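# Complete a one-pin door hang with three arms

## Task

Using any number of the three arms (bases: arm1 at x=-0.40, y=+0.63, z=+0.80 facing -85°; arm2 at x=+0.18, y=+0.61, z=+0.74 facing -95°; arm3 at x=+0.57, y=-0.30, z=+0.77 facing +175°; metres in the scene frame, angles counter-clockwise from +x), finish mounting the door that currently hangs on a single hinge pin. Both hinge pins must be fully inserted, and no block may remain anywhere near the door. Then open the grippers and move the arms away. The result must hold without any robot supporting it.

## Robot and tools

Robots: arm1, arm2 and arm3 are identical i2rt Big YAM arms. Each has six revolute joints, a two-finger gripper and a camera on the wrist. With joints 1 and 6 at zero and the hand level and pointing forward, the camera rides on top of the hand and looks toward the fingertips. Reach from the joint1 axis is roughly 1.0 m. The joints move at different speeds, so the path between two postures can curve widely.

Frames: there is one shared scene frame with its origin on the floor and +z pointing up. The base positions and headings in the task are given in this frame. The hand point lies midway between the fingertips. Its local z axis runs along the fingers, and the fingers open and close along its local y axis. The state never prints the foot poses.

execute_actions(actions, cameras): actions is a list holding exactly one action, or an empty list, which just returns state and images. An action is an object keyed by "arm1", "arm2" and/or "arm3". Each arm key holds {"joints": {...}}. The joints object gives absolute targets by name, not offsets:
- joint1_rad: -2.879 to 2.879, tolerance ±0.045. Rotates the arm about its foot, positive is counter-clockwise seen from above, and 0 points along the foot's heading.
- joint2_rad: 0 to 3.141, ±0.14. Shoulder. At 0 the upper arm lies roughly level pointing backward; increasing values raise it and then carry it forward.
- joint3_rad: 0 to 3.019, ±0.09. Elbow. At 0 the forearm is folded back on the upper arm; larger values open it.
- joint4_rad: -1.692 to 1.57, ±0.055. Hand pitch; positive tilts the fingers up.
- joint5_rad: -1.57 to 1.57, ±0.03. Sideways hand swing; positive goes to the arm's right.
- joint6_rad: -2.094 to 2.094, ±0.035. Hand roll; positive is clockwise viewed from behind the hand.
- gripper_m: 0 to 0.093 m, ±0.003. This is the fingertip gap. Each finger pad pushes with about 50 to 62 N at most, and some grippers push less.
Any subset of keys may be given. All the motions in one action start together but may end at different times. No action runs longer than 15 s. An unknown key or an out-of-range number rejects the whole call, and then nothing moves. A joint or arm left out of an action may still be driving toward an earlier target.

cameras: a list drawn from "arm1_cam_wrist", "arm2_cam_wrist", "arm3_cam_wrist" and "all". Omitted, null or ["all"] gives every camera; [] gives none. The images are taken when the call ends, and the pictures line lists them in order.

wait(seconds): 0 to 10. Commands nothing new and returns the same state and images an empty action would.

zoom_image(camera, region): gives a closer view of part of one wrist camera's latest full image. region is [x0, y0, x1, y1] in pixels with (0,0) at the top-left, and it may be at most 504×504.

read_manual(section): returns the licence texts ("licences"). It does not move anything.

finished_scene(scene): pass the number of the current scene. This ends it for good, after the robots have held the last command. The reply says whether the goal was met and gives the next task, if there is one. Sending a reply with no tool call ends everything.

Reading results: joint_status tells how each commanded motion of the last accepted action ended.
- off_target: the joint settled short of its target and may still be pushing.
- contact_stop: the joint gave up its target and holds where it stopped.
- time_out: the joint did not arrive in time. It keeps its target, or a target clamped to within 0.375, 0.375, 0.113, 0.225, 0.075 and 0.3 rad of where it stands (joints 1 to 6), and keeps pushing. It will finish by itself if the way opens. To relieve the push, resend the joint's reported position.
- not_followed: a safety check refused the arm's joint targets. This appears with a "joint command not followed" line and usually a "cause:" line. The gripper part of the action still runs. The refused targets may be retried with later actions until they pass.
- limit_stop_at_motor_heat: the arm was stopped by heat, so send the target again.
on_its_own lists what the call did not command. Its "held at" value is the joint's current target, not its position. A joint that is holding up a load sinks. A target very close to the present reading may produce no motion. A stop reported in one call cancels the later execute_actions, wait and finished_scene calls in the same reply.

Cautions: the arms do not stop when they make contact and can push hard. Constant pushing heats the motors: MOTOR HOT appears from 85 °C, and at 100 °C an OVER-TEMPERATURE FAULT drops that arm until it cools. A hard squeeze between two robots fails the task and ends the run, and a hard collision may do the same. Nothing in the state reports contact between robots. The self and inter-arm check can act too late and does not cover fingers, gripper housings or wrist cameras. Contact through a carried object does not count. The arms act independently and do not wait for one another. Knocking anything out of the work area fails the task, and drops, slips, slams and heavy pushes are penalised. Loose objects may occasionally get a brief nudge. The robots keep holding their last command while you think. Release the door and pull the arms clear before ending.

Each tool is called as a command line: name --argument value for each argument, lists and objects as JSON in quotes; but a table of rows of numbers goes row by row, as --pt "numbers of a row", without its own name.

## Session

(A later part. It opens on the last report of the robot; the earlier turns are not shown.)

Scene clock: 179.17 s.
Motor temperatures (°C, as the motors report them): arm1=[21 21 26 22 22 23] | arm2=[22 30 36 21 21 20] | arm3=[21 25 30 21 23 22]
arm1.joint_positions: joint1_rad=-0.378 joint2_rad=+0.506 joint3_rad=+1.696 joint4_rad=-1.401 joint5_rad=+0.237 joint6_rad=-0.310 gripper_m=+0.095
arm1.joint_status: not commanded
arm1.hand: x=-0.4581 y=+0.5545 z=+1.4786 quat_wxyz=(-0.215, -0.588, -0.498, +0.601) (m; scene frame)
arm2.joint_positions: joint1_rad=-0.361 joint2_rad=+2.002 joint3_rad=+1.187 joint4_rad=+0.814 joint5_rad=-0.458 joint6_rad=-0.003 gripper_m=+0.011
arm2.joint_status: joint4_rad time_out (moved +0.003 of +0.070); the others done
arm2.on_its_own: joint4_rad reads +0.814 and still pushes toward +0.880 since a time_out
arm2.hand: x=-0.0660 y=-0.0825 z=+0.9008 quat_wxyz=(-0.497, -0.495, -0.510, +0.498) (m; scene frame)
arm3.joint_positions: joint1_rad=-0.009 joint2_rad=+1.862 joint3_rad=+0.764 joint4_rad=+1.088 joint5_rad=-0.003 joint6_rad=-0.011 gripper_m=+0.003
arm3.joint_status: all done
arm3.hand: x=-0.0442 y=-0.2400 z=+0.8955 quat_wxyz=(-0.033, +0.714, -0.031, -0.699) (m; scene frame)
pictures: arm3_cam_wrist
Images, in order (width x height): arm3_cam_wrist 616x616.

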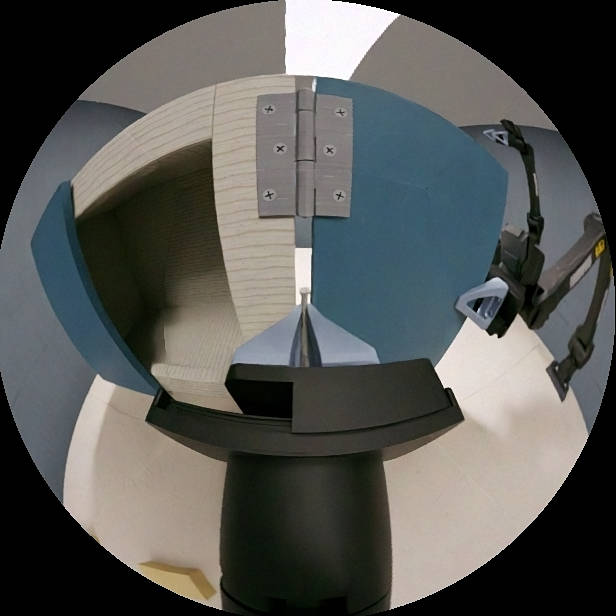

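execute_actions --actions '[{"arm3":{"joints":{"joint2_rad":1.925}}}]' --cameras '["arm3_cam_wrist"]'

Scene clock: 183.17 s.
Motor temperatures (°C, as the motors report them): arm1=[21 21 26 22 22 23] | arm2=[22 30 36 21 21 20] | arm3=[21 25 30 21 23 22]
arm1.joint_positions: joint1_rad=-0.378 joint2_rad=+0.506 joint3_rad=+1.696 joint4_rad=-1.401 joint5_rad=+0.237 joint6_rad=-0.310 gripper_m=+0.095
arm1.joint_status: not commanded
arm1.hand: x=-0.4581 y=+0.5545 z=+1.4786 quat_wxyz=(-0.215, -0.588, -0.498, +0.601) (m; scene frame)
arm2.joint_positions: joint1_rad=-0.361 joint2_rad=+2.002 joint3_rad=+1.187 joint4_rad=+0.814 joint5_rad=-0.458 joint6_rad=-0.002 gripper_m=+0.011
arm2.joint_status: not commanded
arm2.on_its_own: joint4_rad reads +0.814 and still pushes toward +0.880 since a time_out
arm2.hand: x=-0.0660 y=-0.0825 z=+0.9008 quat_wxyz=(-0.497, -0.496, -0.509, +0.498) (m; scene frame)
arm3.joint_positions: joint1_rad=-0.009 joint2_rad=+1.871 joint3_rad=+0.766 joint4_rad=+1.104 joint5_rad=-0.003 joint6_rad=-0.011 gripper_m=+0.003
arm3.joint_status: all done
arm3.hand: x=-0.0447 y=-0.2399 z=+0.8947 quat_wxyz=(-0.033, +0.711, -0.031, -0.702) (m; scene frame)
pictures: arm3_cam_wrist
Images, in order (width x height): arm3_cam_wrist 616x616.

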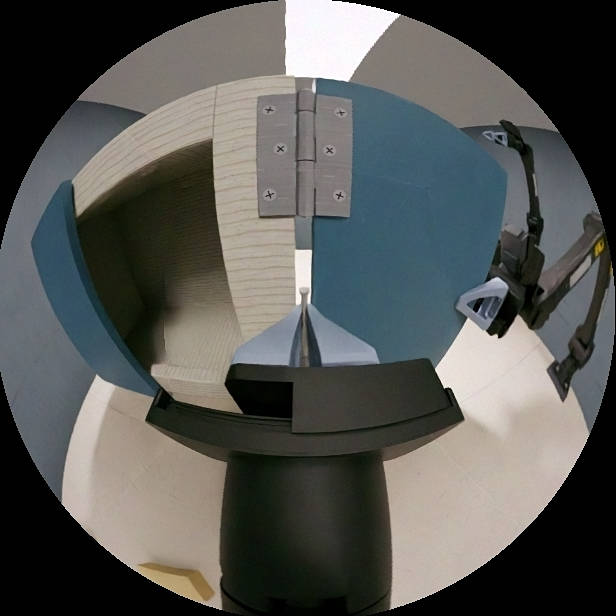

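execute_actions --actions '[{"arm3":{"joints":{"joint2_rad":1.86,"joint4_rad":1.10,"gripper_m":0.012}}}]' --cameras '["arm3_cam_wrist"]'

execute_actions --actions '[{"arm3":{"joints":{"joint3_rad":0.66,"joint4_rad":1.215}}}]' --cameras '["arm3_cam_wrist"]'

execute_actions --actions '[{"arm3":{"joints":{"joint3_rad":0.58,"joint4_rad":1.30,"gripper_m":0.09}}}]' --cameras '["arm3_cam_wrist"]'

zoom_image --camera "arm3_cam_wrist" --region '[230, 130, 380, 370]'

Scene clock: 190.93 s.
Motor temperatures (°C, as the motors report them): arm1=[21 21 26 22 22 23] | arm2=[22 31 37 21 21 20] | arm3=[21 25 30 21 23 22]
arm1.joint_positions: joint1_rad=-0.378 joint2_rad=+0.506 joint3_rad=+1.696 joint4_rad=-1.401 joint5_rad=+0.237 joint6_rad=-0.310 gripper_m=+0.095
arm1.joint_status: not commanded
arm1.hand: x=-0.4581 y=+0.5545 z=+1.4786 quat_wxyz=(-0.215, -0.588, -0.498, +0.601) (m; scene frame)
arm2.joint_positions: joint1_rad=-0.361 joint2_rad=+2.002 joint3_rad=+1.187 joint4_rad=+0.815 joint5_rad=-0.458 joint6_rad=-0.002 gripper_m=+0.011
arm2.joint_status: not commanded
arm2.on_its_own: joint4_rad reads +0.815 and still pushes toward +0.880 since a time_out
arm2.hand: x=-0.0660 y=-0.0825 z=+0.9010 quat_wxyz=(-0.497, -0.496, -0.509, +0.498) (m; scene frame)
arm3.joint_positions: joint1_rad=-0.009 joint2_rad=+1.871 joint3_rad=+0.766 joint4_rad=+1.106 joint5_rad=-0.002 joint6_rad=-0.009 gripper_m=+0.007
arm3.joint_status: gripper_m off_target (ended at +0.007, target +0.012); the others done
arm3.hand: x=-0.0447 y=-0.2398 z=+0.8953 quat_wxyz=(-0.033, +0.710, -0.031, -0.703) (m; scene frame)
pictures: arm3_cam_wrist
Images, in order (width x height): arm3_cam_wrist 616x616.

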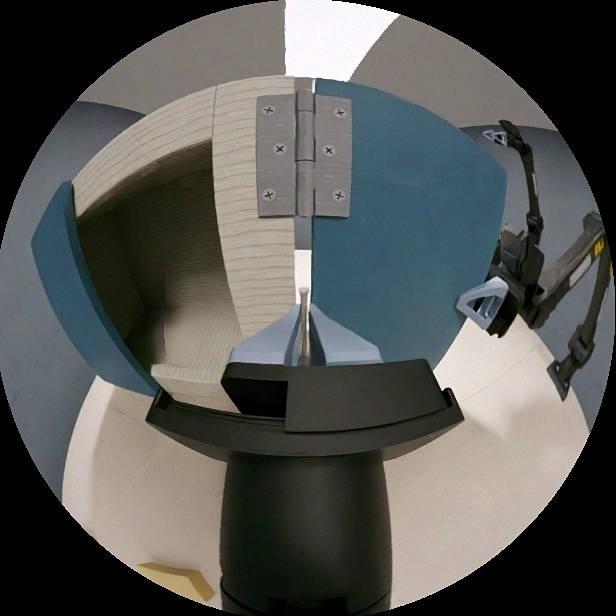

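Scene clock: 191.90 s.
Motor temperatures (°C, as the motors report them): arm1=[21 21 26 22 22 23] | arm2=[22 31 37 21 21 20] | arm3=[21 25 30 21 23 22]
arm1.joint_positions: joint1_rad=-0.378 joint2_rad=+0.506 joint3_rad=+1.696 joint4_rad=-1.401 joint5_rad=+0.237 joint6_rad=-0.310 gripper_m=+0.095
arm1.joint_status: not commanded
arm1.hand: x=-0.4581 y=+0.5545 z=+1.4786 quat_wxyz=(-0.215, -0.588, -0.498, +0.601) (m; scene frame)
arm2.joint_positions: joint1_rad=-0.361 joint2_rad=+2.002 joint3_rad=+1.187 joint4_rad=+0.815 joint5_rad=-0.458 joint6_rad=-0.002 gripper_m=+0.011
arm2.joint_status: not commanded
arm2.on_its_own: joint4_rad reads +0.815 and still pushes toward +0.880 since a time_out
arm2.hand: x=-0.0660 y=-0.0825 z=+0.9010 quat_wxyz=(-0.497, -0.496, -0.509, +0.498) (m; scene frame)
arm3.joint_positions: joint1_rad=-0.011 joint2_rad=+1.869 joint3_rad=+0.653 joint4_rad=+1.189 joint5_rad=+0.001 joint6_rad=-0.009 gripper_m=+0.012
arm3.joint_status: all done
arm3.on_its_own: gripper_m moved +0.005 to your old target +0.012
arm3.hand: x=-0.0052 y=-0.2418 z=+0.8725 quat_wxyz=(-0.034, +0.719, -0.034, -0.693) (m; scene frame)
pictures: arm3_cam_wrist
Images, in order (width x height): arm3_cam_wrist 616x616.

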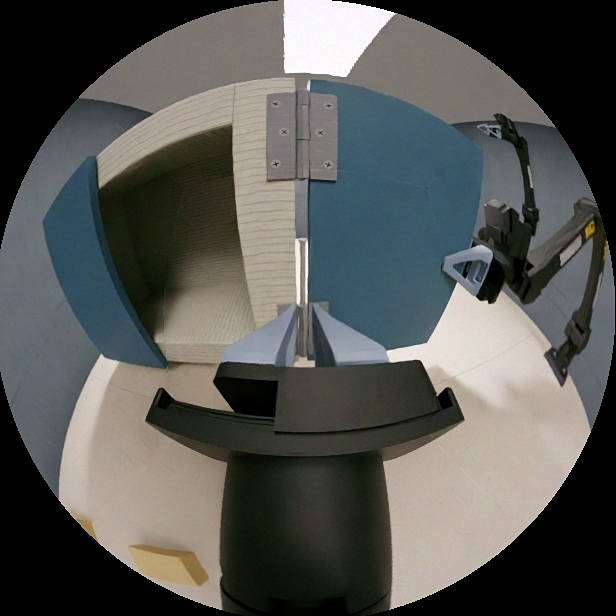

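Scene clock: 192.70 s.
Motor temperatures (°C, as the motors report them): arm1=[21 21 26 22 22 23] | arm2=[22 31 37 21 21 20] | arm3=[21 25 30 21 23 22]
arm1.joint_positions: joint1_rad=-0.378 joint2_rad=+0.506 joint3_rad=+1.696 joint4_rad=-1.401 joint5_rad=+0.237 joint6_rad=-0.310 gripper_m=+0.095
arm1.joint_status: not commanded
arm1.hand: x=-0.4581 y=+0.5545 z=+1.4786 quat_wxyz=(-0.215, -0.588, -0.498, +0.601) (m; scene frame)
arm2.joint_positions: joint1_rad=-0.361 joint2_rad=+2.002 joint3_rad=+1.187 joint4_rad=+0.815 joint5_rad=-0.458 joint6_rad=-0.002 gripper_m=+0.011
arm2.joint_status: not commanded
arm2.on_its_own: joint4_rad reads +0.815 and still pushes toward +0.880 since a time_out
arm2.hand: x=-0.0660 y=-0.0825 z=+0.9010 quat_wxyz=(-0.497, -0.496, -0.509, +0.498) (m; scene frame)
arm3.joint_positions: joint1_rad=-0.011 joint2_rad=+1.869 joint3_rad=+0.579 joint4_rad=+1.274 joint5_rad=+0.001 joint6_rad=-0.008 gripper_m=+0.090
arm3.joint_status: all done
arm3.hand: x=+0.0217 y=-0.2445 z=+0.8664 quat_wxyz=(-0.034, +0.716, -0.034, -0.697) (m; scene frame)
pictures: arm3_cam_wrist
Images, in order (width x height): arm3_cam_wrist 616x616.

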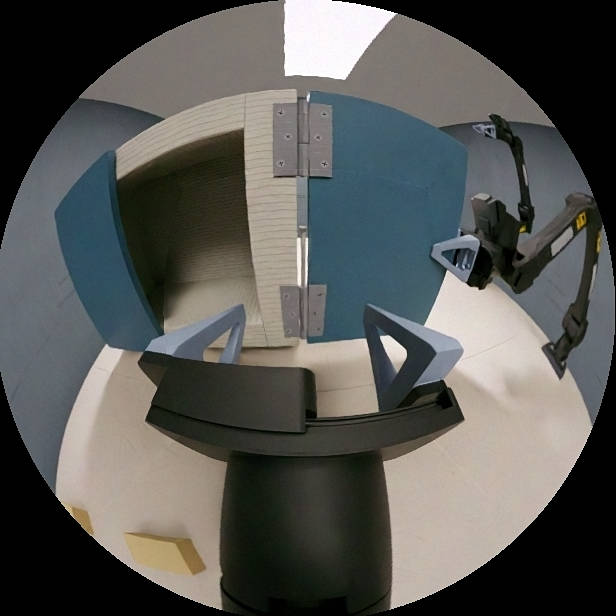

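Region (230, 130, 380, 370) of arm3_cam_wrist's 616x616 image, scaled by 2.100, with more detail than that image has; it fills the left 315 columns of this view, and the rest is white.

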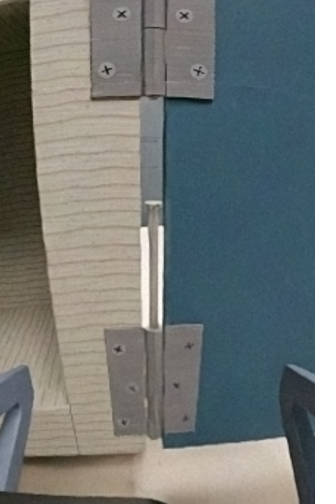

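zoom_image --camera "arm3_cam_wrist" --region '[270, 270, 340, 345]'

Region (270, 270, 340, 345) of arm3_cam_wrist's 616x616 image, scaled by 6.720, with more detail than that image has; it fills the left 470 columns of this view, and the rest is white.

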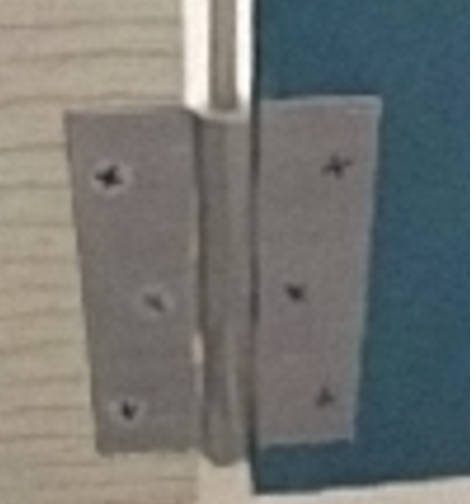

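execute_actions --actions '[{"arm3":{"joints":{"joint1_rad":-0.002,"joint2_rad":1.65,"joint3_rad":0.675,"joint4_rad":1.04,"joint5_rad":-0.006,"gripper_m":0.0}}}]' --cameras '["arm3_cam_wrist"]'

Scene clock: 204.93 s.
Motor temperatures (°C, as the motors report them): arm1=[21 21 26 22 22 23] | arm2=[22 31 38 22 21 20] | arm3=[21 25 29 21 23 22]
arm1.joint_positions: joint1_rad=-0.378 joint2_rad=+0.506 joint3_rad=+1.696 joint4_rad=-1.401 joint5_rad=+0.237 joint6_rad=-0.310 gripper_m=+0.095
arm1.joint_status: not commanded
arm1.hand: x=-0.4581 y=+0.5545 z=+1.4786 quat_wxyz=(-0.215, -0.588, -0.498, +0.601) (m; scene frame)
arm2.joint_positions: joint1_rad=-0.361 joint2_rad=+2.002 joint3_rad=+1.187 joint4_rad=+0.815 joint5_rad=-0.458 joint6_rad=-0.002 gripper_m=+0.011
arm2.joint_status: not commanded
arm2.on_its_own: joint4_rad reads +0.815 and still pushes toward +0.880 since a time_out
arm2.hand: x=-0.0660 y=-0.0825 z=+0.9010 quat_wxyz=(-0.497, -0.496, -0.509, +0.498) (m; scene frame)
arm3.joint_positions: joint1_rad=-0.011 joint2_rad=+1.649 joint3_rad=+0.643 joint4_rad=+1.051 joint5_rad=-0.003 joint6_rad=-0.008 gripper_m=+0.001
arm3.joint_status: all done
arm3.hand: x=+0.0012 y=-0.2425 z=+0.9560 quat_wxyz=(-0.034, +0.694, -0.032, -0.718) (m; scene frame)
pictures: arm3_cam_wrist
Images, in order (width x height): arm3_cam_wrist 616x616.

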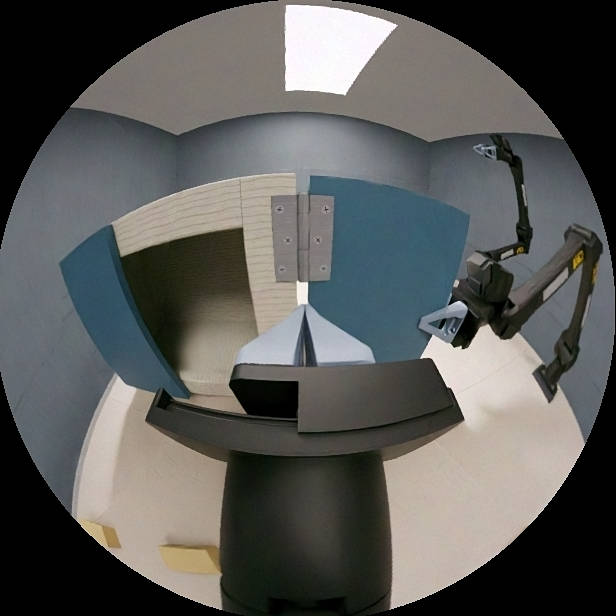

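execute_actions --actions '[{"arm3":{"joints":{"joint1_rad":0.003,"joint2_rad":1.73,"joint3_rad":0.735,"joint4_rad":1.01}}}]' --cameras '["arm3_cam_wrist"]'

Scene clock: 208.13 s.
Motor temperatures (°C, as the motors report them): arm1=[21 21 26 22 22 23] | arm2=[22 31 38 22 21 20] | arm3=[21 25 30 21 23 22]
arm1.joint_positions: joint1_rad=-0.378 joint2_rad=+0.506 joint3_rad=+1.696 joint4_rad=-1.401 joint5_rad=+0.237 joint6_rad=-0.310 gripper_m=+0.095
arm1.joint_status: not commanded
arm1.hand: x=-0.4581 y=+0.5545 z=+1.4786 quat_wxyz=(-0.215, -0.588, -0.498, +0.601) (m; scene frame)
arm2.joint_positions: joint1_rad=-0.361 joint2_rad=+2.002 joint3_rad=+1.187 joint4_rad=+0.815 joint5_rad=-0.458 joint6_rad=-0.002 gripper_m=+0.011
arm2.joint_status: not commanded
arm2.on_its_own: joint4_rad reads +0.815 and still pushes toward +0.880 since a time_out
arm2.hand: x=-0.0660 y=-0.0825 z=+0.9010 quat_wxyz=(-0.497, -0.496, -0.509, +0.498) (m; scene frame)
arm3.joint_positions: joint1_rad=-0.006 joint2_rad=+1.723 joint3_rad=+0.692 joint4_rad=+1.018 joint5_rad=-0.003 joint6_rad=-0.008 gripper_m=+0.001
arm3.joint_status: all done
arm3.hand: x=-0.0180 y=-0.2436 z=+0.9286 quat_wxyz=(-0.031, +0.715, -0.031, -0.698) (m; scene frame)
pictures: arm3_cam_wrist
Images, in order (width x height): arm3_cam_wrist 616x616.

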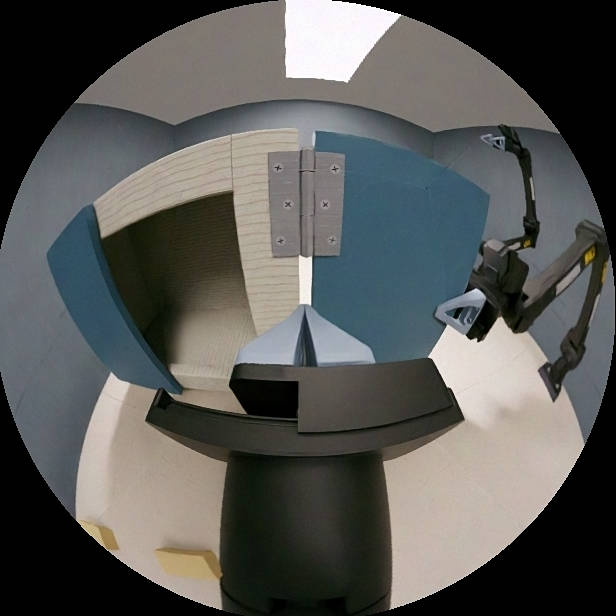

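execute_actions --actions '[{"arm3":{"joints":{"joint1_rad":-0.014,"joint2_rad":1.757,"joint3_rad":0.80,"joint4_rad":0.995}}}]' --cameras '["arm3_cam_wrist"]'

Scene clock: 211.23 s.
Motor temperatures (°C, as the motors report them): arm1=[21 21 26 22 22 23] | arm2=[22 31 38 22 21 20] | arm3=[21 25 30 21 23 22]
arm1.joint_positions: joint1_rad=-0.378 joint2_rad=+0.506 joint3_rad=+1.696 joint4_rad=-1.401 joint5_rad=+0.237 joint6_rad=-0.310 gripper_m=+0.095
arm1.joint_status: not commanded
arm1.hand: x=-0.4581 y=+0.5545 z=+1.4786 quat_wxyz=(-0.215, -0.588, -0.498, +0.601) (m; scene frame)
arm2.joint_positions: joint1_rad=-0.361 joint2_rad=+2.002 joint3_rad=+1.187 joint4_rad=+0.815 joint5_rad=-0.458 joint6_rad=-0.002 gripper_m=+0.011
arm2.joint_status: not commanded
arm2.on_its_own: joint4_rad reads +0.815 and still pushes toward +0.880 since a time_out
arm2.hand: x=-0.0660 y=-0.0825 z=+0.9010 quat_wxyz=(-0.497, -0.496, -0.509, +0.498) (m; scene frame)
arm3.joint_positions: joint1_rad=-0.006 joint2_rad=+1.744 joint3_rad=+0.758 joint4_rad=+1.004 joint5_rad=-0.003 joint6_rad=-0.008 gripper_m=+0.001
arm3.joint_status: all done
arm3.hand: x=-0.0399 y=-0.2415 z=+0.9419 quat_wxyz=(-0.032, +0.704, -0.031, -0.709) (m; scene frame)
pictures: arm3_cam_wrist
Images, in order (width x height): arm3_cam_wrist 616x616.

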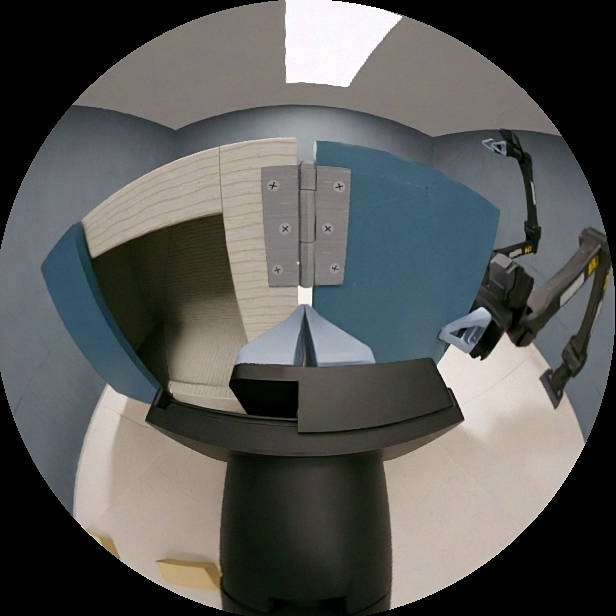

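execute_actions --actions '[{"arm3":{"joints":{"joint1_rad":-0.017,"joint2_rad":1.84,"joint4_rad":1.08}}}]' --cameras '["arm3_cam_wrist"]'

Scene clock: 214.23 s.
Motor temperatures (°C, as the motors report them): arm1=[21 21 26 22 22 23] | arm2=[22 32 38 22 21 20] | arm3=[21 25 30 21 23 22]
arm1.joint_positions: joint1_rad=-0.378 joint2_rad=+0.506 joint3_rad=+1.696 joint4_rad=-1.401 joint5_rad=+0.237 joint6_rad=-0.310 gripper_m=+0.095
arm1.joint_status: not commanded
arm1.hand: x=-0.4581 y=+0.5545 z=+1.4786 quat_wxyz=(-0.215, -0.588, -0.498, +0.601) (m; scene frame)
arm2.joint_positions: joint1_rad=-0.360 joint2_rad=+2.002 joint3_rad=+1.187 joint4_rad=+0.815 joint5_rad=-0.458 joint6_rad=-0.001 gripper_m=+0.011
arm2.joint_status: not commanded
arm2.on_its_own: joint4_rad reads +0.815 and still pushes toward +0.880 since a time_out
arm2.hand: x=-0.0658 y=-0.0826 z=+0.9010 quat_wxyz=(-0.497, -0.496, -0.509, +0.498) (m; scene frame)
arm3.joint_positions: joint1_rad=-0.007 joint2_rad=+1.811 joint3_rad=+0.762 joint4_rad=+1.071 joint5_rad=-0.004 joint6_rad=-0.008 gripper_m=+0.001
arm3.joint_status: all done
arm3.hand: x=-0.0433 y=-0.2411 z=+0.9210 quat_wxyz=(-0.032, +0.702, -0.031, -0.711) (m; scene frame)
pictures: arm3_cam_wrist
Images, in order (width x height): arm3_cam_wrist 616x616.

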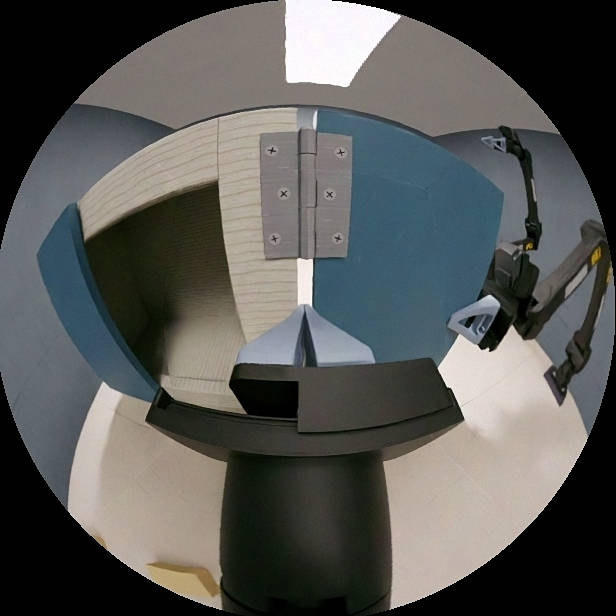

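execute_actions --actions '[{"arm2":{"joints":{"joint4_rad":0.83}},"arm3":{"joints":{"joint2_rad":1.85,"joint4_rad":1.06}}}]' --cameras '[]'

execute_actions --actions '[{"arm2":{"joints":{"joint2_rad":1.98}}}]' --cameras '[]'

Scene clock: 219.17 s.
Motor temperatures (°C, as the motors report them): arm1=[21 21 26 22 22 23] | arm2=[22 32 38 22 21 20] | arm3=[21 25 31 21 23 22]
arm1.joint_positions: joint1_rad=-0.378 joint2_rad=+0.506 joint3_rad=+1.696 joint4_rad=-1.401 joint5_rad=+0.237 joint6_rad=-0.310 gripper_m=+0.095
arm1.joint_status: not commanded
arm1.hand: x=-0.4581 y=+0.5545 z=+1.4786 quat_wxyz=(-0.215, -0.588, -0.498, +0.601) (m; scene frame)
arm2.joint_positions: joint1_rad=-0.360 joint2_rad=+2.002 joint3_rad=+1.187 joint4_rad=+0.815 joint5_rad=-0.458 joint6_rad=-0.001 gripper_m=+0.011
arm2.joint_status: all done
arm2.hand: x=-0.0658 y=-0.0826 z=+0.9010 quat_wxyz=(-0.497, -0.496, -0.509, +0.498) (m; scene frame)
arm3.joint_positions: joint1_rad=-0.007 joint2_rad=+1.812 joint3_rad=+0.762 joint4_rad=+1.072 joint5_rad=-0.004 joint6_rad=-0.008 gripper_m=+0.001
arm3.joint_status: all done
arm3.hand: x=-0.0433 y=-0.2412 z=+0.9206 quat_wxyz=(-0.032, +0.702, -0.031, -0.710) (m; scene frame)
pictures: none
No camera images: the call's "cameras" was empty. Leave "cameras" out to get every camera's image.

Scene clock: 219.67 s.
Motor temperatures (°C, as the motors report them): arm1=[21 21 26 22 22 23] | arm2=[22 32 38 22 21 20] | arm3=[21 25 31 21 23 22]
arm1.joint_positions: joint1_rad=-0.378 joint2_rad=+0.506 joint3_rad=+1.696 joint4_rad=-1.401 joint5_rad=+0.237 joint6_rad=-0.310 gripper_m=+0.095
arm1.joint_status: not commanded
arm1.hand: x=-0.4581 y=+0.5545 z=+1.4786 quat_wxyz=(-0.215, -0.588, -0.498, +0.601) (m; scene frame)
arm2.joint_positions: joint1_rad=-0.360 joint2_rad=+2.003 joint3_rad=+1.187 joint4_rad=+0.815 joint5_rad=-0.458 joint6_rad=-0.001 gripper_m=+0.011
arm2.joint_status: all done
arm2.hand: x=-0.0658 y=-0.0826 z=+0.9004 quat_wxyz=(-0.497, -0.496, -0.509, +0.497) (m; scene frame)
arm3.joint_positions: joint1_rad=-0.007 joint2_rad=+1.812 joint3_rad=+0.762 joint4_rad=+1.071 joint5_rad=-0.004 joint6_rad=-0.008 gripper_m=+0.001
arm3.joint_status: not commanded
arm3.hand: x=-0.0433 y=-0.2412 z=+0.9205 quat_wxyz=(-0.032, +0.702, -0.031, -0.710) (m; scene frame)
pictures: none
No camera images: the call's "cameras" was empty. Leave "cameras" out to get every camera's image.

execute_actions --actions '[{"arm2":{"joints":{"joint2_rad":1.955,"joint6_rad":0.03}}}]' --cameras '[]'

Scene clock: 223.40 s.
Motor temperatures (°C, as the motors report them): arm1=[21 21 26 22 22 23] | arm2=[22 32 38 22 21 20] | arm3=[21 25 31 21 23 22]
arm1.joint_positions: joint1_rad=-0.378 joint2_rad=+0.506 joint3_rad=+1.696 joint4_rad=-1.401 joint5_rad=+0.237 joint6_rad=-0.310 gripper_m=+0.095
arm1.joint_status: not commanded
arm1.hand: x=-0.4581 y=+0.5545 z=+1.4786 quat_wxyz=(-0.215, -0.588, -0.498, +0.601) (m; scene frame)
arm2.joint_positions: joint1_rad=-0.360 joint2_rad=+2.003 joint3_rad=+1.187 joint4_rad=+0.815 joint5_rad=-0.458 joint6_rad=+0.005 gripper_m=+0.011
arm2.joint_status: all done
arm2.hand: x=-0.0658 y=-0.0826 z=+0.9004 quat_wxyz=(-0.499, -0.497, -0.508, +0.496) (m; scene frame)
arm3.joint_positions: joint1_rad=-0.007 joint2_rad=+1.812 joint3_rad=+0.762 joint4_rad=+1.071 joint5_rad=-0.004 joint6_rad=-0.008 gripper_m=+0.001
arm3.joint_status: not commanded
arm3.hand: x=-0.0433 y=-0.2412 z=+0.9205 quat_wxyz=(-0.032, +0.702, -0.031, -0.710) (m; scene frame)
pictures: none
No camera images: the call's "cameras" was empty. Leave "cameras" out to get every camera's image.

execute_actions --actions '[{"arm2":{"joints":{"joint6_rad":0.055,"joint4_rad":0.865}},"arm3":{"joints":{"joint2_rad":1.83}}}]' --cameras '[]'

execute_actions --actions '[{"arm3":{"joints":{"joint2_rad":1.87}}}]' --cameras '["arm2_cam_wrist","arm3_cam_wrist"]'

Scene clock: 228.07 s.
Motor temperatures (°C, as the motors report them): arm1=[21 21 26 22 22 23] | arm2=[22 32 38 21 21 20] | arm3=[21 25 31 21 23 22]
arm1.joint_positions: joint1_rad=-0.378 joint2_rad=+0.506 joint3_rad=+1.696 joint4_rad=-1.401 joint5_rad=+0.237 joint6_rad=-0.310 gripper_m=+0.095
arm1.joint_status: not commanded
arm1.hand: x=-0.4581 y=+0.5545 z=+1.4786 quat_wxyz=(-0.215, -0.588, -0.498, +0.601) (m; scene frame)
arm2.joint_positions: joint1_rad=-0.360 joint2_rad=+2.003 joint3_rad=+1.187 joint4_rad=+0.815 joint5_rad=-0.458 joint6_rad=+0.010 gripper_m=+0.011
arm2.joint_status: joint6_rad time_out (moved +0.005 of +0.050); the others done
arm2.on_its_own: joint6_rad reads +0.010 and still pushes toward +0.055 since a time_out
arm2.hand: x=-0.0658 y=-0.0826 z=+0.9004 quat_wxyz=(-0.500, -0.499, -0.506, +0.495) (m; scene frame)
arm3.joint_positions: joint1_rad=-0.007 joint2_rad=+1.812 joint3_rad=+0.762 joint4_rad=+1.071 joint5_rad=-0.004 joint6_rad=-0.008 gripper_m=+0.001
arm3.joint_status: all done
arm3.hand: x=-0.0433 y=-0.2412 z=+0.9205 quat_wxyz=(-0.032, +0.702, -0.031, -0.710) (m; scene frame)
pictures: none
No camera images: the call's "cameras" was empty. Leave "cameras" out to get every camera's image.

not run: a stop came earlier in this reply.

execute_actions --actions '[{"arm3":{"joints":{"joint2_rad":1.875}}}]' --cameras '["arm2_cam_wrist","arm3_cam_wrist"]'

Scene clock: 230.37 s.
Motor temperatures (°C, as the motors report them): arm1=[21 21 26 22 22 23] | arm2=[22 32 38 21 21 20] | arm3=[21 25 31 21 23 22]
arm1.joint_positions: joint1_rad=-0.378 joint2_rad=+0.506 joint3_rad=+1.696 joint4_rad=-1.401 joint5_rad=+0.237 joint6_rad=-0.310 gripper_m=+0.095
arm1.joint_status: not commanded
arm1.hand: x=-0.4581 y=+0.5545 z=+1.4786 quat_wxyz=(-0.215, -0.588, -0.498, +0.601) (m; scene frame)
arm2.joint_positions: joint1_rad=-0.360 joint2_rad=+2.003 joint3_rad=+1.187 joint4_rad=+0.815 joint5_rad=-0.458 joint6_rad=+0.010 gripper_m=+0.011
arm2.joint_status: not commanded
arm2.on_its_own: joint6_rad reads +0.010 and still pushes toward +0.055 since a time_out
arm2.hand: x=-0.0658 y=-0.0826 z=+0.9005 quat_wxyz=(-0.500, -0.499, -0.506, +0.495) (m; scene frame)
arm3.joint_positions: joint1_rad=-0.007 joint2_rad=+1.815 joint3_rad=+0.763 joint4_rad=+1.075 joint5_rad=-0.004 joint6_rad=-0.008 gripper_m=+0.001
arm3.joint_status: all done
arm3.hand: x=-0.0437 y=-0.2411 z=+0.9201 quat_wxyz=(-0.032, +0.702, -0.031, -0.711) (m; scene frame)
pictures: arm2_cam_wrist, arm3_cam_wrist
Images, in order (width x height): arm2_cam_wrist 616x616, arm3_cam_wrist 616x616.

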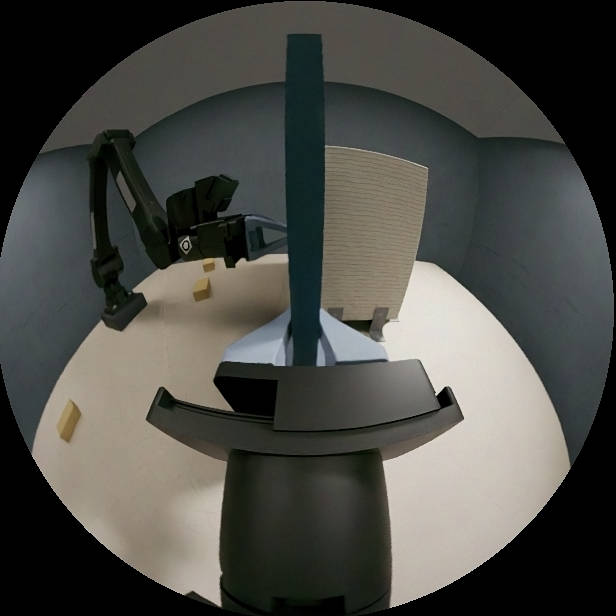

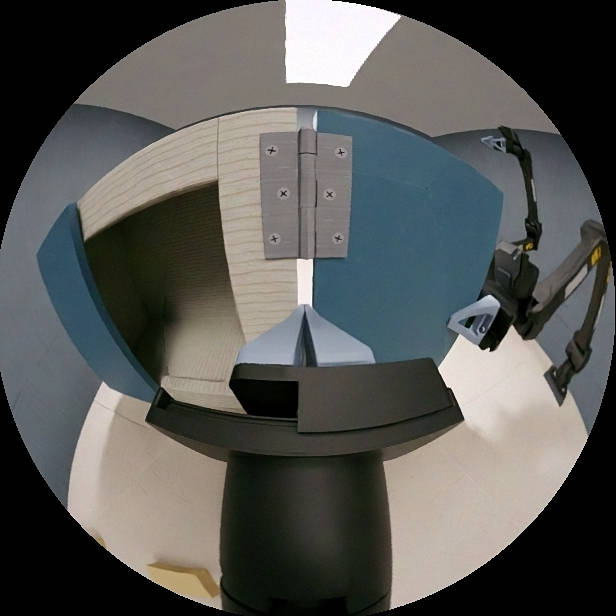

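execute_actions --actions '[{"arm2":{"joints":{"joint5_rad":-0.482}},"arm3":{"joints":{"joint2_rad":1.79,"joint1_rad":-0.007}}}]' --cameras '[]'

execute_actions --actions '[{"arm3":{"joints":{"joint2_rad":1.87}}}]' --cameras '[]'

Scene clock: 243.80 s.
Motor temperatures (°C, as the motors report them): arm1=[21 21 26 22 22 23] | arm2=[22 32 39 22 21 21] | arm3=[21 25 31 21 23 22]
arm1.joint_positions: joint1_rad=-0.378 joint2_rad=+0.506 joint3_rad=+1.696 joint4_rad=-1.401 joint5_rad=+0.237 joint6_rad=-0.310 gripper_m=+0.095
arm1.joint_status: not commanded
arm1.hand: x=-0.4581 y=+0.5545 z=+1.4786 quat_wxyz=(-0.215, -0.588, -0.498, +0.601) (m; scene frame)
arm2.joint_positions: joint1_rad=-0.361 joint2_rad=+2.003 joint3_rad=+1.187 joint4_rad=+0.815 joint5_rad=-0.466 joint6_rad=+0.011 gripper_m=+0.011
arm2.joint_status: all done
arm2.on_its_own: joint6_rad reads +0.011 and still pushes toward +0.055 since a time_out
arm2.hand: x=-0.0646 y=-0.0825 z=+0.9004 quat_wxyz=(-0.503, -0.497, -0.508, +0.492) (m; scene frame)
arm3.joint_positions: joint1_rad=-0.007 joint2_rad=+1.813 joint3_rad=+0.763 joint4_rad=+1.075 joint5_rad=-0.004 joint6_rad=-0.008 gripper_m=+0.001
arm3.joint_status: all done
arm3.hand: x=-0.0437 y=-0.2411 z=+0.9212 quat_wxyz=(-0.032, +0.701, -0.031, -0.712) (m; scene frame)
pictures: none
No camera images: the call's "cameras" was empty. Leave "cameras" out to get every camera's image.

Scene clock: 244.40 s.
Motor temperatures (°C, as the motors report them): arm1=[21 21 26 22 22 23] | arm2=[22 32 39 22 21 21] | arm3=[21 25 31 21 23 22]
arm1.joint_positions: joint1_rad=-0.378 joint2_rad=+0.506 joint3_rad=+1.696 joint4_rad=-1.401 joint5_rad=+0.237 joint6_rad=-0.310 gripper_m=+0.095
arm1.joint_status: not commanded
arm1.hand: x=-0.4581 y=+0.5545 z=+1.4786 quat_wxyz=(-0.215, -0.588, -0.498, +0.601) (m; scene frame)
arm2.joint_positions: joint1_rad=-0.361 joint2_rad=+2.003 joint3_rad=+1.187 joint4_rad=+0.815 joint5_rad=-0.466 joint6_rad=+0.011 gripper_m=+0.011
arm2.joint_status: not commanded
arm2.on_its_own: joint6_rad reads +0.011 and still pushes toward +0.055 since a time_out
arm2.hand: x=-0.0646 y=-0.0825 z=+0.9005 quat_wxyz=(-0.503, -0.497, -0.508, +0.492) (m; scene frame)
arm3.joint_positions: joint1_rad=-0.007 joint2_rad=+1.814 joint3_rad=+0.763 joint4_rad=+1.075 joint5_rad=-0.004 joint6_rad=-0.008 gripper_m=+0.001
arm3.joint_status: all done
arm3.hand: x=-0.0437 y=-0.2411 z=+0.9203 quat_wxyz=(-0.032, +0.702, -0.031, -0.711) (m; scene frame)
pictures: none
No camera images: the call's "cameras" was empty. Leave "cameras" out to get every camera's image.

execute_actions --actions '[{"arm3":{"joints":{"joint2_rad":1.74}}}]' --cameras '[]'

execute_actions --actions '[{"arm3":{"joints":{"joint3_rad":0.62,"joint4_rad":1.2}}}]' --cameras '[]'

execute_actions --actions '[{"arm3":{"joints":{"joint2_rad":1.93,"joint4_rad":1.36,"gripper_m":0.09}}}]' --cameras '["arm3_cam_wrist"]'

zoom_image --camera "arm3_cam_wrist" --region '[255, 200, 355, 350]'

Scene clock: 250.33 s.
Motor temperatures (°C, as the motors report them): arm1=[21 21 26 22 22 23] | arm2=[22 32 39 22 21 21] | arm3=[21 25 31 21 23 22]
arm1.joint_positions: joint1_rad=-0.378 joint2_rad=+0.506 joint3_rad=+1.696 joint4_rad=-1.401 joint5_rad=+0.237 joint6_rad=-0.310 gripper_m=+0.095
arm1.joint_status: not commanded
arm1.hand: x=-0.4581 y=+0.5545 z=+1.4786 quat_wxyz=(-0.215, -0.588, -0.498, +0.601) (m; scene frame)
arm2.joint_positions: joint1_rad=-0.361 joint2_rad=+2.003 joint3_rad=+1.187 joint4_rad=+0.815 joint5_rad=-0.466 joint6_rad=+0.011 gripper_m=+0.011
arm2.joint_status: not commanded
arm2.on_its_own: joint6_rad reads +0.011 and still pushes toward +0.055 since a time_out
arm2.hand: x=-0.0646 y=-0.0825 z=+0.9005 quat_wxyz=(-0.503, -0.497, -0.508, +0.492) (m; scene frame)
arm3.joint_positions: joint1_rad=-0.007 joint2_rad=+1.768 joint3_rad=+0.763 joint4_rad=+1.069 joint5_rad=-0.004 joint6_rad=-0.008 gripper_m=+0.001
arm3.joint_status: all done
arm3.hand: x=-0.0423 y=-0.2411 z=+0.9462 quat_wxyz=(-0.033, +0.687, -0.030, -0.725) (m; scene frame)
pictures: none
No camera images: the call's "cameras" was empty. Leave "cameras" out to get every camera's image.

Scene clock: 251.27 s.
Motor temperatures (°C, as the motors report them): arm1=[21 21 26 22 22 23] | arm2=[22 32 39 22 21 21] | arm3=[21 25 31 21 23 22]
arm1.joint_positions: joint1_rad=-0.378 joint2_rad=+0.506 joint3_rad=+1.696 joint4_rad=-1.401 joint5_rad=+0.237 joint6_rad=-0.310 gripper_m=+0.095
arm1.joint_status: not commanded
arm1.hand: x=-0.4581 y=+0.5545 z=+1.4786 quat_wxyz=(-0.215, -0.588, -0.498, +0.601) (m; scene frame)
arm2.joint_positions: joint1_rad=-0.361 joint2_rad=+2.003 joint3_rad=+1.187 joint4_rad=+0.815 joint5_rad=-0.466 joint6_rad=+0.011 gripper_m=+0.011
arm2.joint_status: not commanded
arm2.on_its_own: joint6_rad reads +0.011 and still pushes toward +0.055 since a time_out
arm2.hand: x=-0.0646 y=-0.0825 z=+0.9005 quat_wxyz=(-0.503, -0.497, -0.508, +0.492) (m; scene frame)
arm3.joint_positions: joint1_rad=-0.007 joint2_rad=+1.766 joint3_rad=+0.616 joint4_rad=+1.174 joint5_rad=-0.004 joint6_rad=-0.008 gripper_m=+0.001
arm3.joint_status: all done
arm3.hand: x=+0.0071 y=-0.2459 z=+0.9107 quat_wxyz=(-0.032, +0.702, -0.031, -0.711) (m; scene frame)
pictures: none
No camera images: the call's "cameras" was empty. Leave "cameras" out to get every camera's image.

Scene clock: 252.33 s.
Motor temperatures (°C, as the motors report them): arm1=[21 21 26 22 22 23] | arm2=[22 32 39 22 21 21] | arm3=[21 25 31 21 23 22]
arm1.joint_positions: joint1_rad=-0.378 joint2_rad=+0.506 joint3_rad=+1.696 joint4_rad=-1.401 joint5_rad=+0.237 joint6_rad=-0.310 gripper_m=+0.095
arm1.joint_status: not commanded
arm1.hand: x=-0.4581 y=+0.5545 z=+1.4786 quat_wxyz=(-0.215, -0.588, -0.498, +0.601) (m; scene frame)
arm2.joint_positions: joint1_rad=-0.361 joint2_rad=+2.003 joint3_rad=+1.187 joint4_rad=+0.815 joint5_rad=-0.466 joint6_rad=+0.011 gripper_m=+0.011
arm2.joint_status: not commanded
arm2.on_its_own: joint6_rad reads +0.011 and still pushes toward +0.055 since a time_out
arm2.hand: x=-0.0646 y=-0.0825 z=+0.9005 quat_wxyz=(-0.503, -0.497, -0.508, +0.492) (m; scene frame)
arm3.joint_positions: joint1_rad=-0.007 joint2_rad=+1.936 joint3_rad=+0.616 joint4_rad=+1.334 joint5_rad=-0.004 joint6_rad=-0.008 gripper_m=+0.090
arm3.joint_status: all done
arm3.hand: x=+0.0103 y=-0.2465 z=+0.8579 quat_wxyz=(-0.032, +0.706, -0.031, -0.707) (m; scene frame)
pictures: arm3_cam_wrist
Images, in order (width x height): arm3_cam_wrist 616x616.

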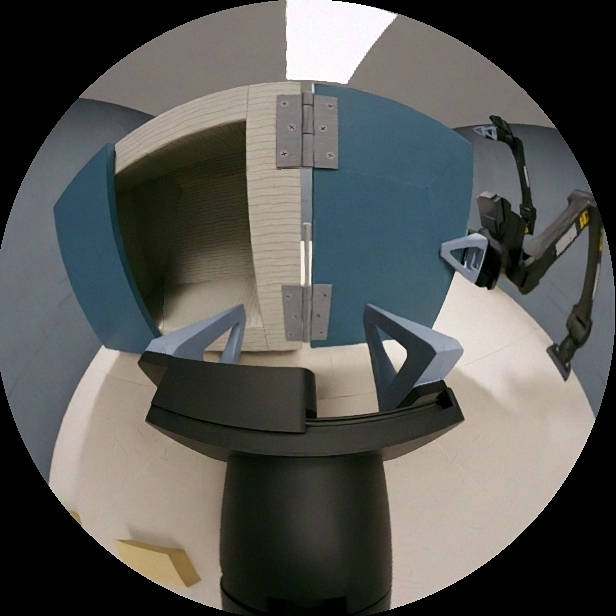

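Region (255, 200, 355, 350) of arm3_cam_wrist's 616x616 image, scaled by 3.360, with more detail than that image has.

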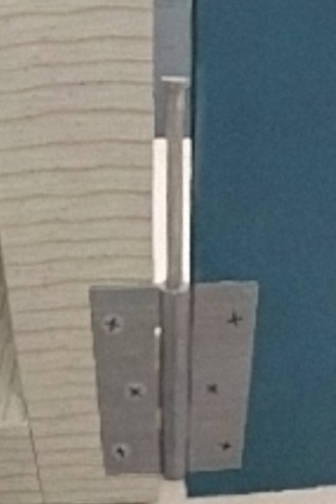

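zoom_image --camera "arm3_cam_wrist" --region '[285, 278, 330, 345]'

zoom_image --camera "arm3_cam_wrist" --region '[275, 80, 340, 175]'

Region (285, 278, 330, 345) of arm3_cam_wrist's 616x616 image, scaled by 7.522, with more detail than that image has; it fills the left 339 columns of this view, and the rest is white.

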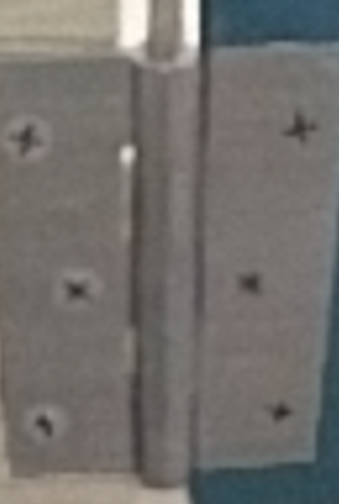

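Region (275, 80, 340, 175) of arm3_cam_wrist's 616x616 image, scaled by 5.305, with more detail than that image has; it fills the left 345 columns of this view, and the rest is white.

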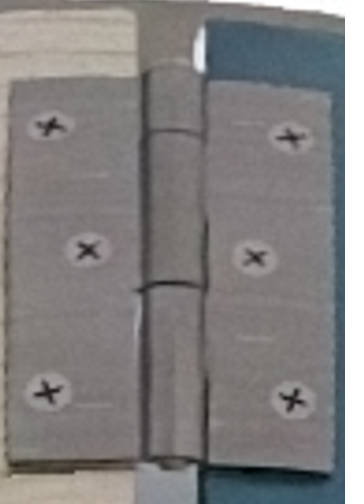

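execute_actions --actions '[{"arm3":{"joints":{"joint2_rad":1.69,"joint3_rad":0.72,"joint4_rad":1.02,"gripper_m":0.0}}}]' --cameras '[]'

Scene clock: 259.17 s.
Motor temperatures (°C, as the motors report them): arm1=[21 21 26 22 22 23] | arm2=[22 32 39 22 21 21] | arm3=[21 25 30 21 23 22]
arm1.joint_positions: joint1_rad=-0.378 joint2_rad=+0.506 joint3_rad=+1.696 joint4_rad=-1.401 joint5_rad=+0.237 joint6_rad=-0.310 gripper_m=+0.095
arm1.joint_status: not commanded
arm1.hand: x=-0.4581 y=+0.5545 z=+1.4786 quat_wxyz=(-0.215, -0.588, -0.498, +0.601) (m; scene frame)
arm2.joint_positions: joint1_rad=-0.361 joint2_rad=+2.003 joint3_rad=+1.187 joint4_rad=+0.815 joint5_rad=-0.466 joint6_rad=+0.011 gripper_m=+0.011
arm2.joint_status: not commanded
arm2.on_its_own: joint6_rad reads +0.011 and still pushes toward +0.055 since a time_out
arm2.hand: x=-0.0646 y=-0.0825 z=+0.9005 quat_wxyz=(-0.503, -0.497, -0.508, +0.492) (m; scene frame)
arm3.joint_positions: joint1_rad=-0.007 joint2_rad=+1.685 joint3_rad=+0.689 joint4_rad=+1.031 joint5_rad=-0.004 joint6_rad=-0.008 gripper_m=+0.001
arm3.joint_status: all done
arm3.hand: x=-0.0155 y=-0.2435 z=+0.9515 quat_wxyz=(-0.032, +0.698, -0.031, -0.715) (m; scene frame)
pictures: none
No camera images: the call's "cameras" was empty. Leave "cameras" out to get every camera's image.

execute_actions --actions '[{"arm3":{"joints":{"joint2_rad":1.76,"joint3_rad":0.79,"joint4_rad":0.995}}}]' --cameras '[]'

Scene clock: 261.53 s.
Motor temperatures (°C, as the motors report them): arm1=[21 21 26 22 22 23] | arm2=[22 32 39 22 21 21] | arm3=[21 25 31 21 23 22]
arm1.joint_positions: joint1_rad=-0.378 joint2_rad=+0.506 joint3_rad=+1.696 joint4_rad=-1.401 joint5_rad=+0.237 joint6_rad=-0.310 gripper_m=+0.095
arm1.joint_status: not commanded
arm1.hand: x=-0.4581 y=+0.5545 z=+1.4786 quat_wxyz=(-0.215, -0.588, -0.498, +0.601) (m; scene frame)
arm2.joint_positions: joint1_rad=-0.361 joint2_rad=+2.003 joint3_rad=+1.187 joint4_rad=+0.815 joint5_rad=-0.466 joint6_rad=+0.011 gripper_m=+0.011
arm2.joint_status: not commanded
arm2.on_its_own: joint6_rad reads +0.011 and still pushes toward +0.055 since a time_out
arm2.hand: x=-0.0646 y=-0.0825 z=+0.9004 quat_wxyz=(-0.503, -0.497, -0.508, +0.492) (m; scene frame)
arm3.joint_positions: joint1_rad=-0.007 joint2_rad=+1.751 joint3_rad=+0.745 joint4_rad=+1.004 joint5_rad=-0.004 joint6_rad=-0.008 gripper_m=+0.001
arm3.joint_status: all done
arm3.hand: x=-0.0361 y=-0.2417 z=+0.9320 quat_wxyz=(-0.031, +0.711, -0.031, -0.702) (m; scene frame)
pictures: none
No camera images: the call's "cameras" was empty. Leave "cameras" out to get every camera's image.

execute_actions --actions '[{"arm3":{"joints":{"joint2_rad":1.85,"joint3_rad":0.798,"joint4_rad":1.065}}}]' --cameras '[]'

execute_actions --actions '[{"arm2":{"joints":{"joint2_rad":2.0,"joint4_rad":0.81,"joint6_rad":0.04}}}]' --cameras '["arm3_cam_wrist"]'

Scene clock: 264.70 s.
Motor temperatures (°C, as the motors report them): arm1=[21 21 26 22 22 23] | arm2=[22 32 39 22 21 21] | arm3=[21 25 31 21 23 22]
arm1.joint_positions: joint1_rad=-0.378 joint2_rad=+0.506 joint3_rad=+1.696 joint4_rad=-1.401 joint5_rad=+0.237 joint6_rad=-0.310 gripper_m=+0.095
arm1.joint_status: not commanded
arm1.hand: x=-0.4581 y=+0.5545 z=+1.4786 quat_wxyz=(-0.215, -0.588, -0.498, +0.601) (m; scene frame)
arm2.joint_positions: joint1_rad=-0.361 joint2_rad=+2.003 joint3_rad=+1.187 joint4_rad=+0.815 joint5_rad=-0.466 joint6_rad=+0.012 gripper_m=+0.011
arm2.joint_status: not commanded
arm2.on_its_own: joint6_rad reads +0.012 and still pushes toward +0.055 since a time_out
arm2.hand: x=-0.0646 y=-0.0825 z=+0.9005 quat_wxyz=(-0.503, -0.497, -0.508, +0.492) (m; scene frame)
arm3.joint_positions: joint1_rad=-0.007 joint2_rad=+1.810 joint3_rad=+0.762 joint4_rad=+1.065 joint5_rad=-0.004 joint6_rad=-0.008 gripper_m=+0.001
arm3.joint_status: all done
arm3.hand: x=-0.0433 y=-0.2412 z=+0.9200 quat_wxyz=(-0.032, +0.704, -0.031, -0.709) (m; scene frame)
pictures: none
No camera images: the call's "cameras" was empty. Leave "cameras" out to get every camera's image.

Scene clock: 265.27 s.
Motor temperatures (°C, as the motors report them): arm1=[21 21 26 22 22 23] | arm2=[22 32 39 22 21 21] | arm3=[21 25 31 21 23 22]
arm1.joint_positions: joint1_rad=-0.378 joint2_rad=+0.506 joint3_rad=+1.696 joint4_rad=-1.401 joint5_rad=+0.237 joint6_rad=-0.310 gripper_m=+0.095
arm1.joint_status: not commanded
arm1.hand: x=-0.4581 y=+0.5545 z=+1.4786 quat_wxyz=(-0.215, -0.588, -0.498, +0.601) (m; scene frame)
arm2.joint_positions: joint1_rad=-0.361 joint2_rad=+2.005 joint3_rad=+1.187 joint4_rad=+0.814 joint5_rad=-0.468 joint6_rad=+0.012 gripper_m=+0.011
arm2.joint_status: all done
arm2.hand: x=-0.0648 y=-0.0823 z=+0.8990 quat_wxyz=(-0.503, -0.498, -0.509, +0.491) (m; scene frame)
arm3.joint_positions: joint1_rad=-0.007 joint2_rad=+1.810 joint3_rad=+0.762 joint4_rad=+1.065 joint5_rad=-0.004 joint6_rad=-0.008 gripper_m=+0.001
arm3.joint_status: not commanded
arm3.hand: x=-0.0433 y=-0.2412 z=+0.9200 quat_wxyz=(-0.032, +0.704, -0.031, -0.709) (m; scene frame)
pictures: arm3_cam_wrist
Images, in order (width x height): arm3_cam_wrist 616x616.

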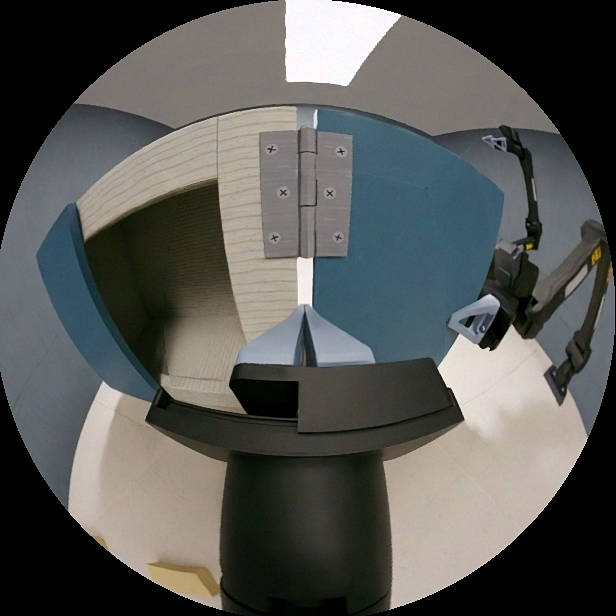

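execute_actions --actions '[{"arm2":{"joints":{"joint2_rad":1.96,"joint4_rad":0.85,"joint5_rad":-0.468,"joint6_rad":0.015}},"arm3":{"joints":{"joint3_rad":0.74,"joint2_rad":1.82}}}]' --cameras '[]'

Scene clock: 269.63 s.
Motor temperatures (°C, as the motors report them): arm1=[21 21 26 22 22 23] | arm2=[22 32 39 21 21 21] | arm3=[21 25 31 21 23 22]
arm1.joint_positions: joint1_rad=-0.378 joint2_rad=+0.506 joint3_rad=+1.696 joint4_rad=-1.401 joint5_rad=+0.237 joint6_rad=-0.310 gripper_m=+0.095
arm1.joint_status: not commanded
arm1.hand: x=-0.4581 y=+0.5545 z=+1.4786 quat_wxyz=(-0.215, -0.588, -0.498, +0.601) (m; scene frame)
arm2.joint_positions: joint1_rad=-0.361 joint2_rad=+2.004 joint3_rad=+1.187 joint4_rad=+0.814 joint5_rad=-0.466 joint6_rad=+0.008 gripper_m=+0.011
arm2.joint_status: all done
arm2.hand: x=-0.0651 y=-0.0823 z=+0.8993 quat_wxyz=(-0.501, -0.497, -0.509, +0.493) (m; scene frame)
arm3.joint_positions: joint1_rad=-0.007 joint2_rad=+1.810 joint3_rad=+0.761 joint4_rad=+1.066 joint5_rad=-0.004 joint6_rad=-0.008 gripper_m=+0.001
arm3.joint_status: all done
arm3.hand: x=-0.0428 y=-0.2413 z=+0.9196 quat_wxyz=(-0.032, +0.704, -0.031, -0.708) (m; scene frame)
pictures: none
No camera images: the call's "cameras" was empty. Leave "cameras" out to get every camera's image.

execute_actions --actions '[{"arm2":{"joints":{"joint2_rad":1.945,"joint5_rad":-0.45,"joint6_rad":-0.01}},"arm3":{"joints":{"joint3_rad":0.765}}}]' --cameras '[]'

execute_actions --actions '[{"arm2":{"joints":{"joint5_rad":-0.435,"joint6_rad":-0.03}}}]' --cameras '[]'

Scene clock: 273.80 s.
Motor temperatures (°C, as the motors report them): arm1=[21 21 26 22 22 23] | arm2=[22 32 39 21 21 21] | arm3=[21 25 31 21 23 22]
arm1.joint_positions: joint1_rad=-0.378 joint2_rad=+0.506 joint3_rad=+1.696 joint4_rad=-1.401 joint5_rad=+0.237 joint6_rad=-0.310 gripper_m=+0.095
arm1.joint_status: not commanded
arm1.hand: x=-0.4581 y=+0.5545 z=+1.4786 quat_wxyz=(-0.215, -0.588, -0.498, +0.601) (m; scene frame)
arm2.joint_positions: joint1_rad=-0.361 joint2_rad=+2.003 joint3_rad=+1.187 joint4_rad=+0.814 joint5_rad=-0.460 joint6_rad=+0.002 gripper_m=+0.011
arm2.joint_status: all done
arm2.hand: x=-0.0662 y=-0.0823 z=+0.9001 quat_wxyz=(-0.498, -0.497, -0.509, +0.496) (m; scene frame)
arm3.joint_positions: joint1_rad=-0.007 joint2_rad=+1.810 joint3_rad=+0.761 joint4_rad=+1.066 joint5_rad=-0.004 joint6_rad=-0.008 gripper_m=+0.001
arm3.joint_status: all done
arm3.hand: x=-0.0428 y=-0.2413 z=+0.9196 quat_wxyz=(-0.032, +0.704, -0.031, -0.708) (m; scene frame)
pictures: none
No camera images: the call's "cameras" was empty. Leave "cameras" out to get every camera's image.

Scene clock: 274.27 s.
Motor temperatures (°C, as the motors report them): arm1=[21 21 26 22 22 23] | arm2=[22 32 39 21 21 21] | arm3=[21 25 30 21 23 22]
arm1.joint_positions: joint1_rad=-0.378 joint2_rad=+0.506 joint3_rad=+1.696 joint4_rad=-1.401 joint5_rad=+0.237 joint6_rad=-0.310 gripper_m=+0.095
arm1.joint_status: not commanded
arm1.hand: x=-0.4581 y=+0.5545 z=+1.4786 quat_wxyz=(-0.215, -0.588, -0.498, +0.601) (m; scene frame)
arm2.joint_positions: joint1_rad=-0.360 joint2_rad=+2.003 joint3_rad=+1.187 joint4_rad=+0.814 joint5_rad=-0.454 joint6_rad=-0.002 gripper_m=+0.011
arm2.joint_status: all done
arm2.hand: x=-0.0664 y=-0.0826 z=+0.9004 quat_wxyz=(-0.496, -0.497, -0.509, +0.498) (m; scene frame)
arm3.joint_positions: joint1_rad=-0.007 joint2_rad=+1.810 joint3_rad=+0.761 joint4_rad=+1.066 joint5_rad=-0.004 joint6_rad=-0.008 gripper_m=+0.001
arm3.joint_status: not commanded
arm3.hand: x=-0.0428 y=-0.2413 z=+0.9196 quat_wxyz=(-0.032, +0.704, -0.031, -0.708) (m; scene frame)
pictures: none
No camera images: the call's "cameras" was empty. Leave "cameras" out to get every camera's image.

execute_actions --actions '[{"arm2":{"joints":{"joint5_rad":-0.462,"joint6_rad":0.012}},"arm3":{"joints":{"joint2_rad":1.91}}}]' --cameras '[]'

Scene clock: 277.63 s.
Motor temperatures (°C, as the motors report them): arm1=[21 21 26 22 22 23] | arm2=[22 32 39 21 21 21] | arm3=[21 25 30 21 23 22]
arm1.joint_positions: joint1_rad=-0.378 joint2_rad=+0.506 joint3_rad=+1.696 joint4_rad=-1.401 joint5_rad=+0.237 joint6_rad=-0.310 gripper_m=+0.095
arm1.joint_status: not commanded
arm1.hand: x=-0.4581 y=+0.5545 z=+1.4786 quat_wxyz=(-0.215, -0.588, -0.498, +0.601) (m; scene frame)
arm2.joint_positions: joint1_rad=-0.360 joint2_rad=+2.003 joint3_rad=+1.187 joint4_rad=+0.814 joint5_rad=-0.459 joint6_rad=+0.001 gripper_m=+0.011
arm2.joint_status: all done
arm2.hand: x=-0.0655 y=-0.0826 z=+0.9003 quat_wxyz=(-0.498, -0.496, -0.509, +0.496) (m; scene frame)
arm3.joint_positions: joint1_rad=-0.007 joint2_rad=+1.828 joint3_rad=+0.761 joint4_rad=+1.100 joint5_rad=-0.004 joint6_rad=-0.008 gripper_m=+0.001
arm3.joint_status: all done
arm3.hand: x=-0.0430 y=-0.2413 z=+0.9174 quat_wxyz=(-0.032, +0.699, -0.030, -0.714) (m; scene frame)
pictures: none
No camera images: the call's "cameras" was empty. Leave "cameras" out to get every camera's image.

execute_actions --actions '[{"arm3":{"joints":{"joint2_rad":1.92,"joint4_rad":1.046}}}]' --cameras '[]'

Scene clock: 279.80 s.
Motor temperatures (°C, as the motors report them): arm1=[21 21 26 22 22 23] | arm2=[22 32 39 21 21 21] | arm3=[21 25 30 21 23 22]
arm1.joint_positions: joint1_rad=-0.378 joint2_rad=+0.506 joint3_rad=+1.696 joint4_rad=-1.401 joint5_rad=+0.237 joint6_rad=-0.310 gripper_m=+0.095
arm1.joint_status: not commanded
arm1.hand: x=-0.4581 y=+0.5545 z=+1.4786 quat_wxyz=(-0.215, -0.588, -0.498, +0.601) (m; scene frame)
arm2.joint_positions: joint1_rad=-0.360 joint2_rad=+2.003 joint3_rad=+1.187 joint4_rad=+0.814 joint5_rad=-0.459 joint6_rad=+0.001 gripper_m=+0.011
arm2.joint_status: not commanded
arm2.hand: x=-0.0655 y=-0.0826 z=+0.9003 quat_wxyz=(-0.498, -0.496, -0.509, +0.496) (m; scene frame)
arm3.joint_positions: joint1_rad=-0.007 joint2_rad=+1.828 joint3_rad=+0.761 joint4_rad=+1.100 joint5_rad=-0.004 joint6_rad=-0.008 gripper_m=+0.001
arm3.joint_status: all done
arm3.hand: x=-0.0430 y=-0.2413 z=+0.9170 quat_wxyz=(-0.032, +0.699, -0.030, -0.714) (m; scene frame)
pictures: none
No camera images: the call's "cameras" was empty. Leave "cameras" out to get every camera's image.


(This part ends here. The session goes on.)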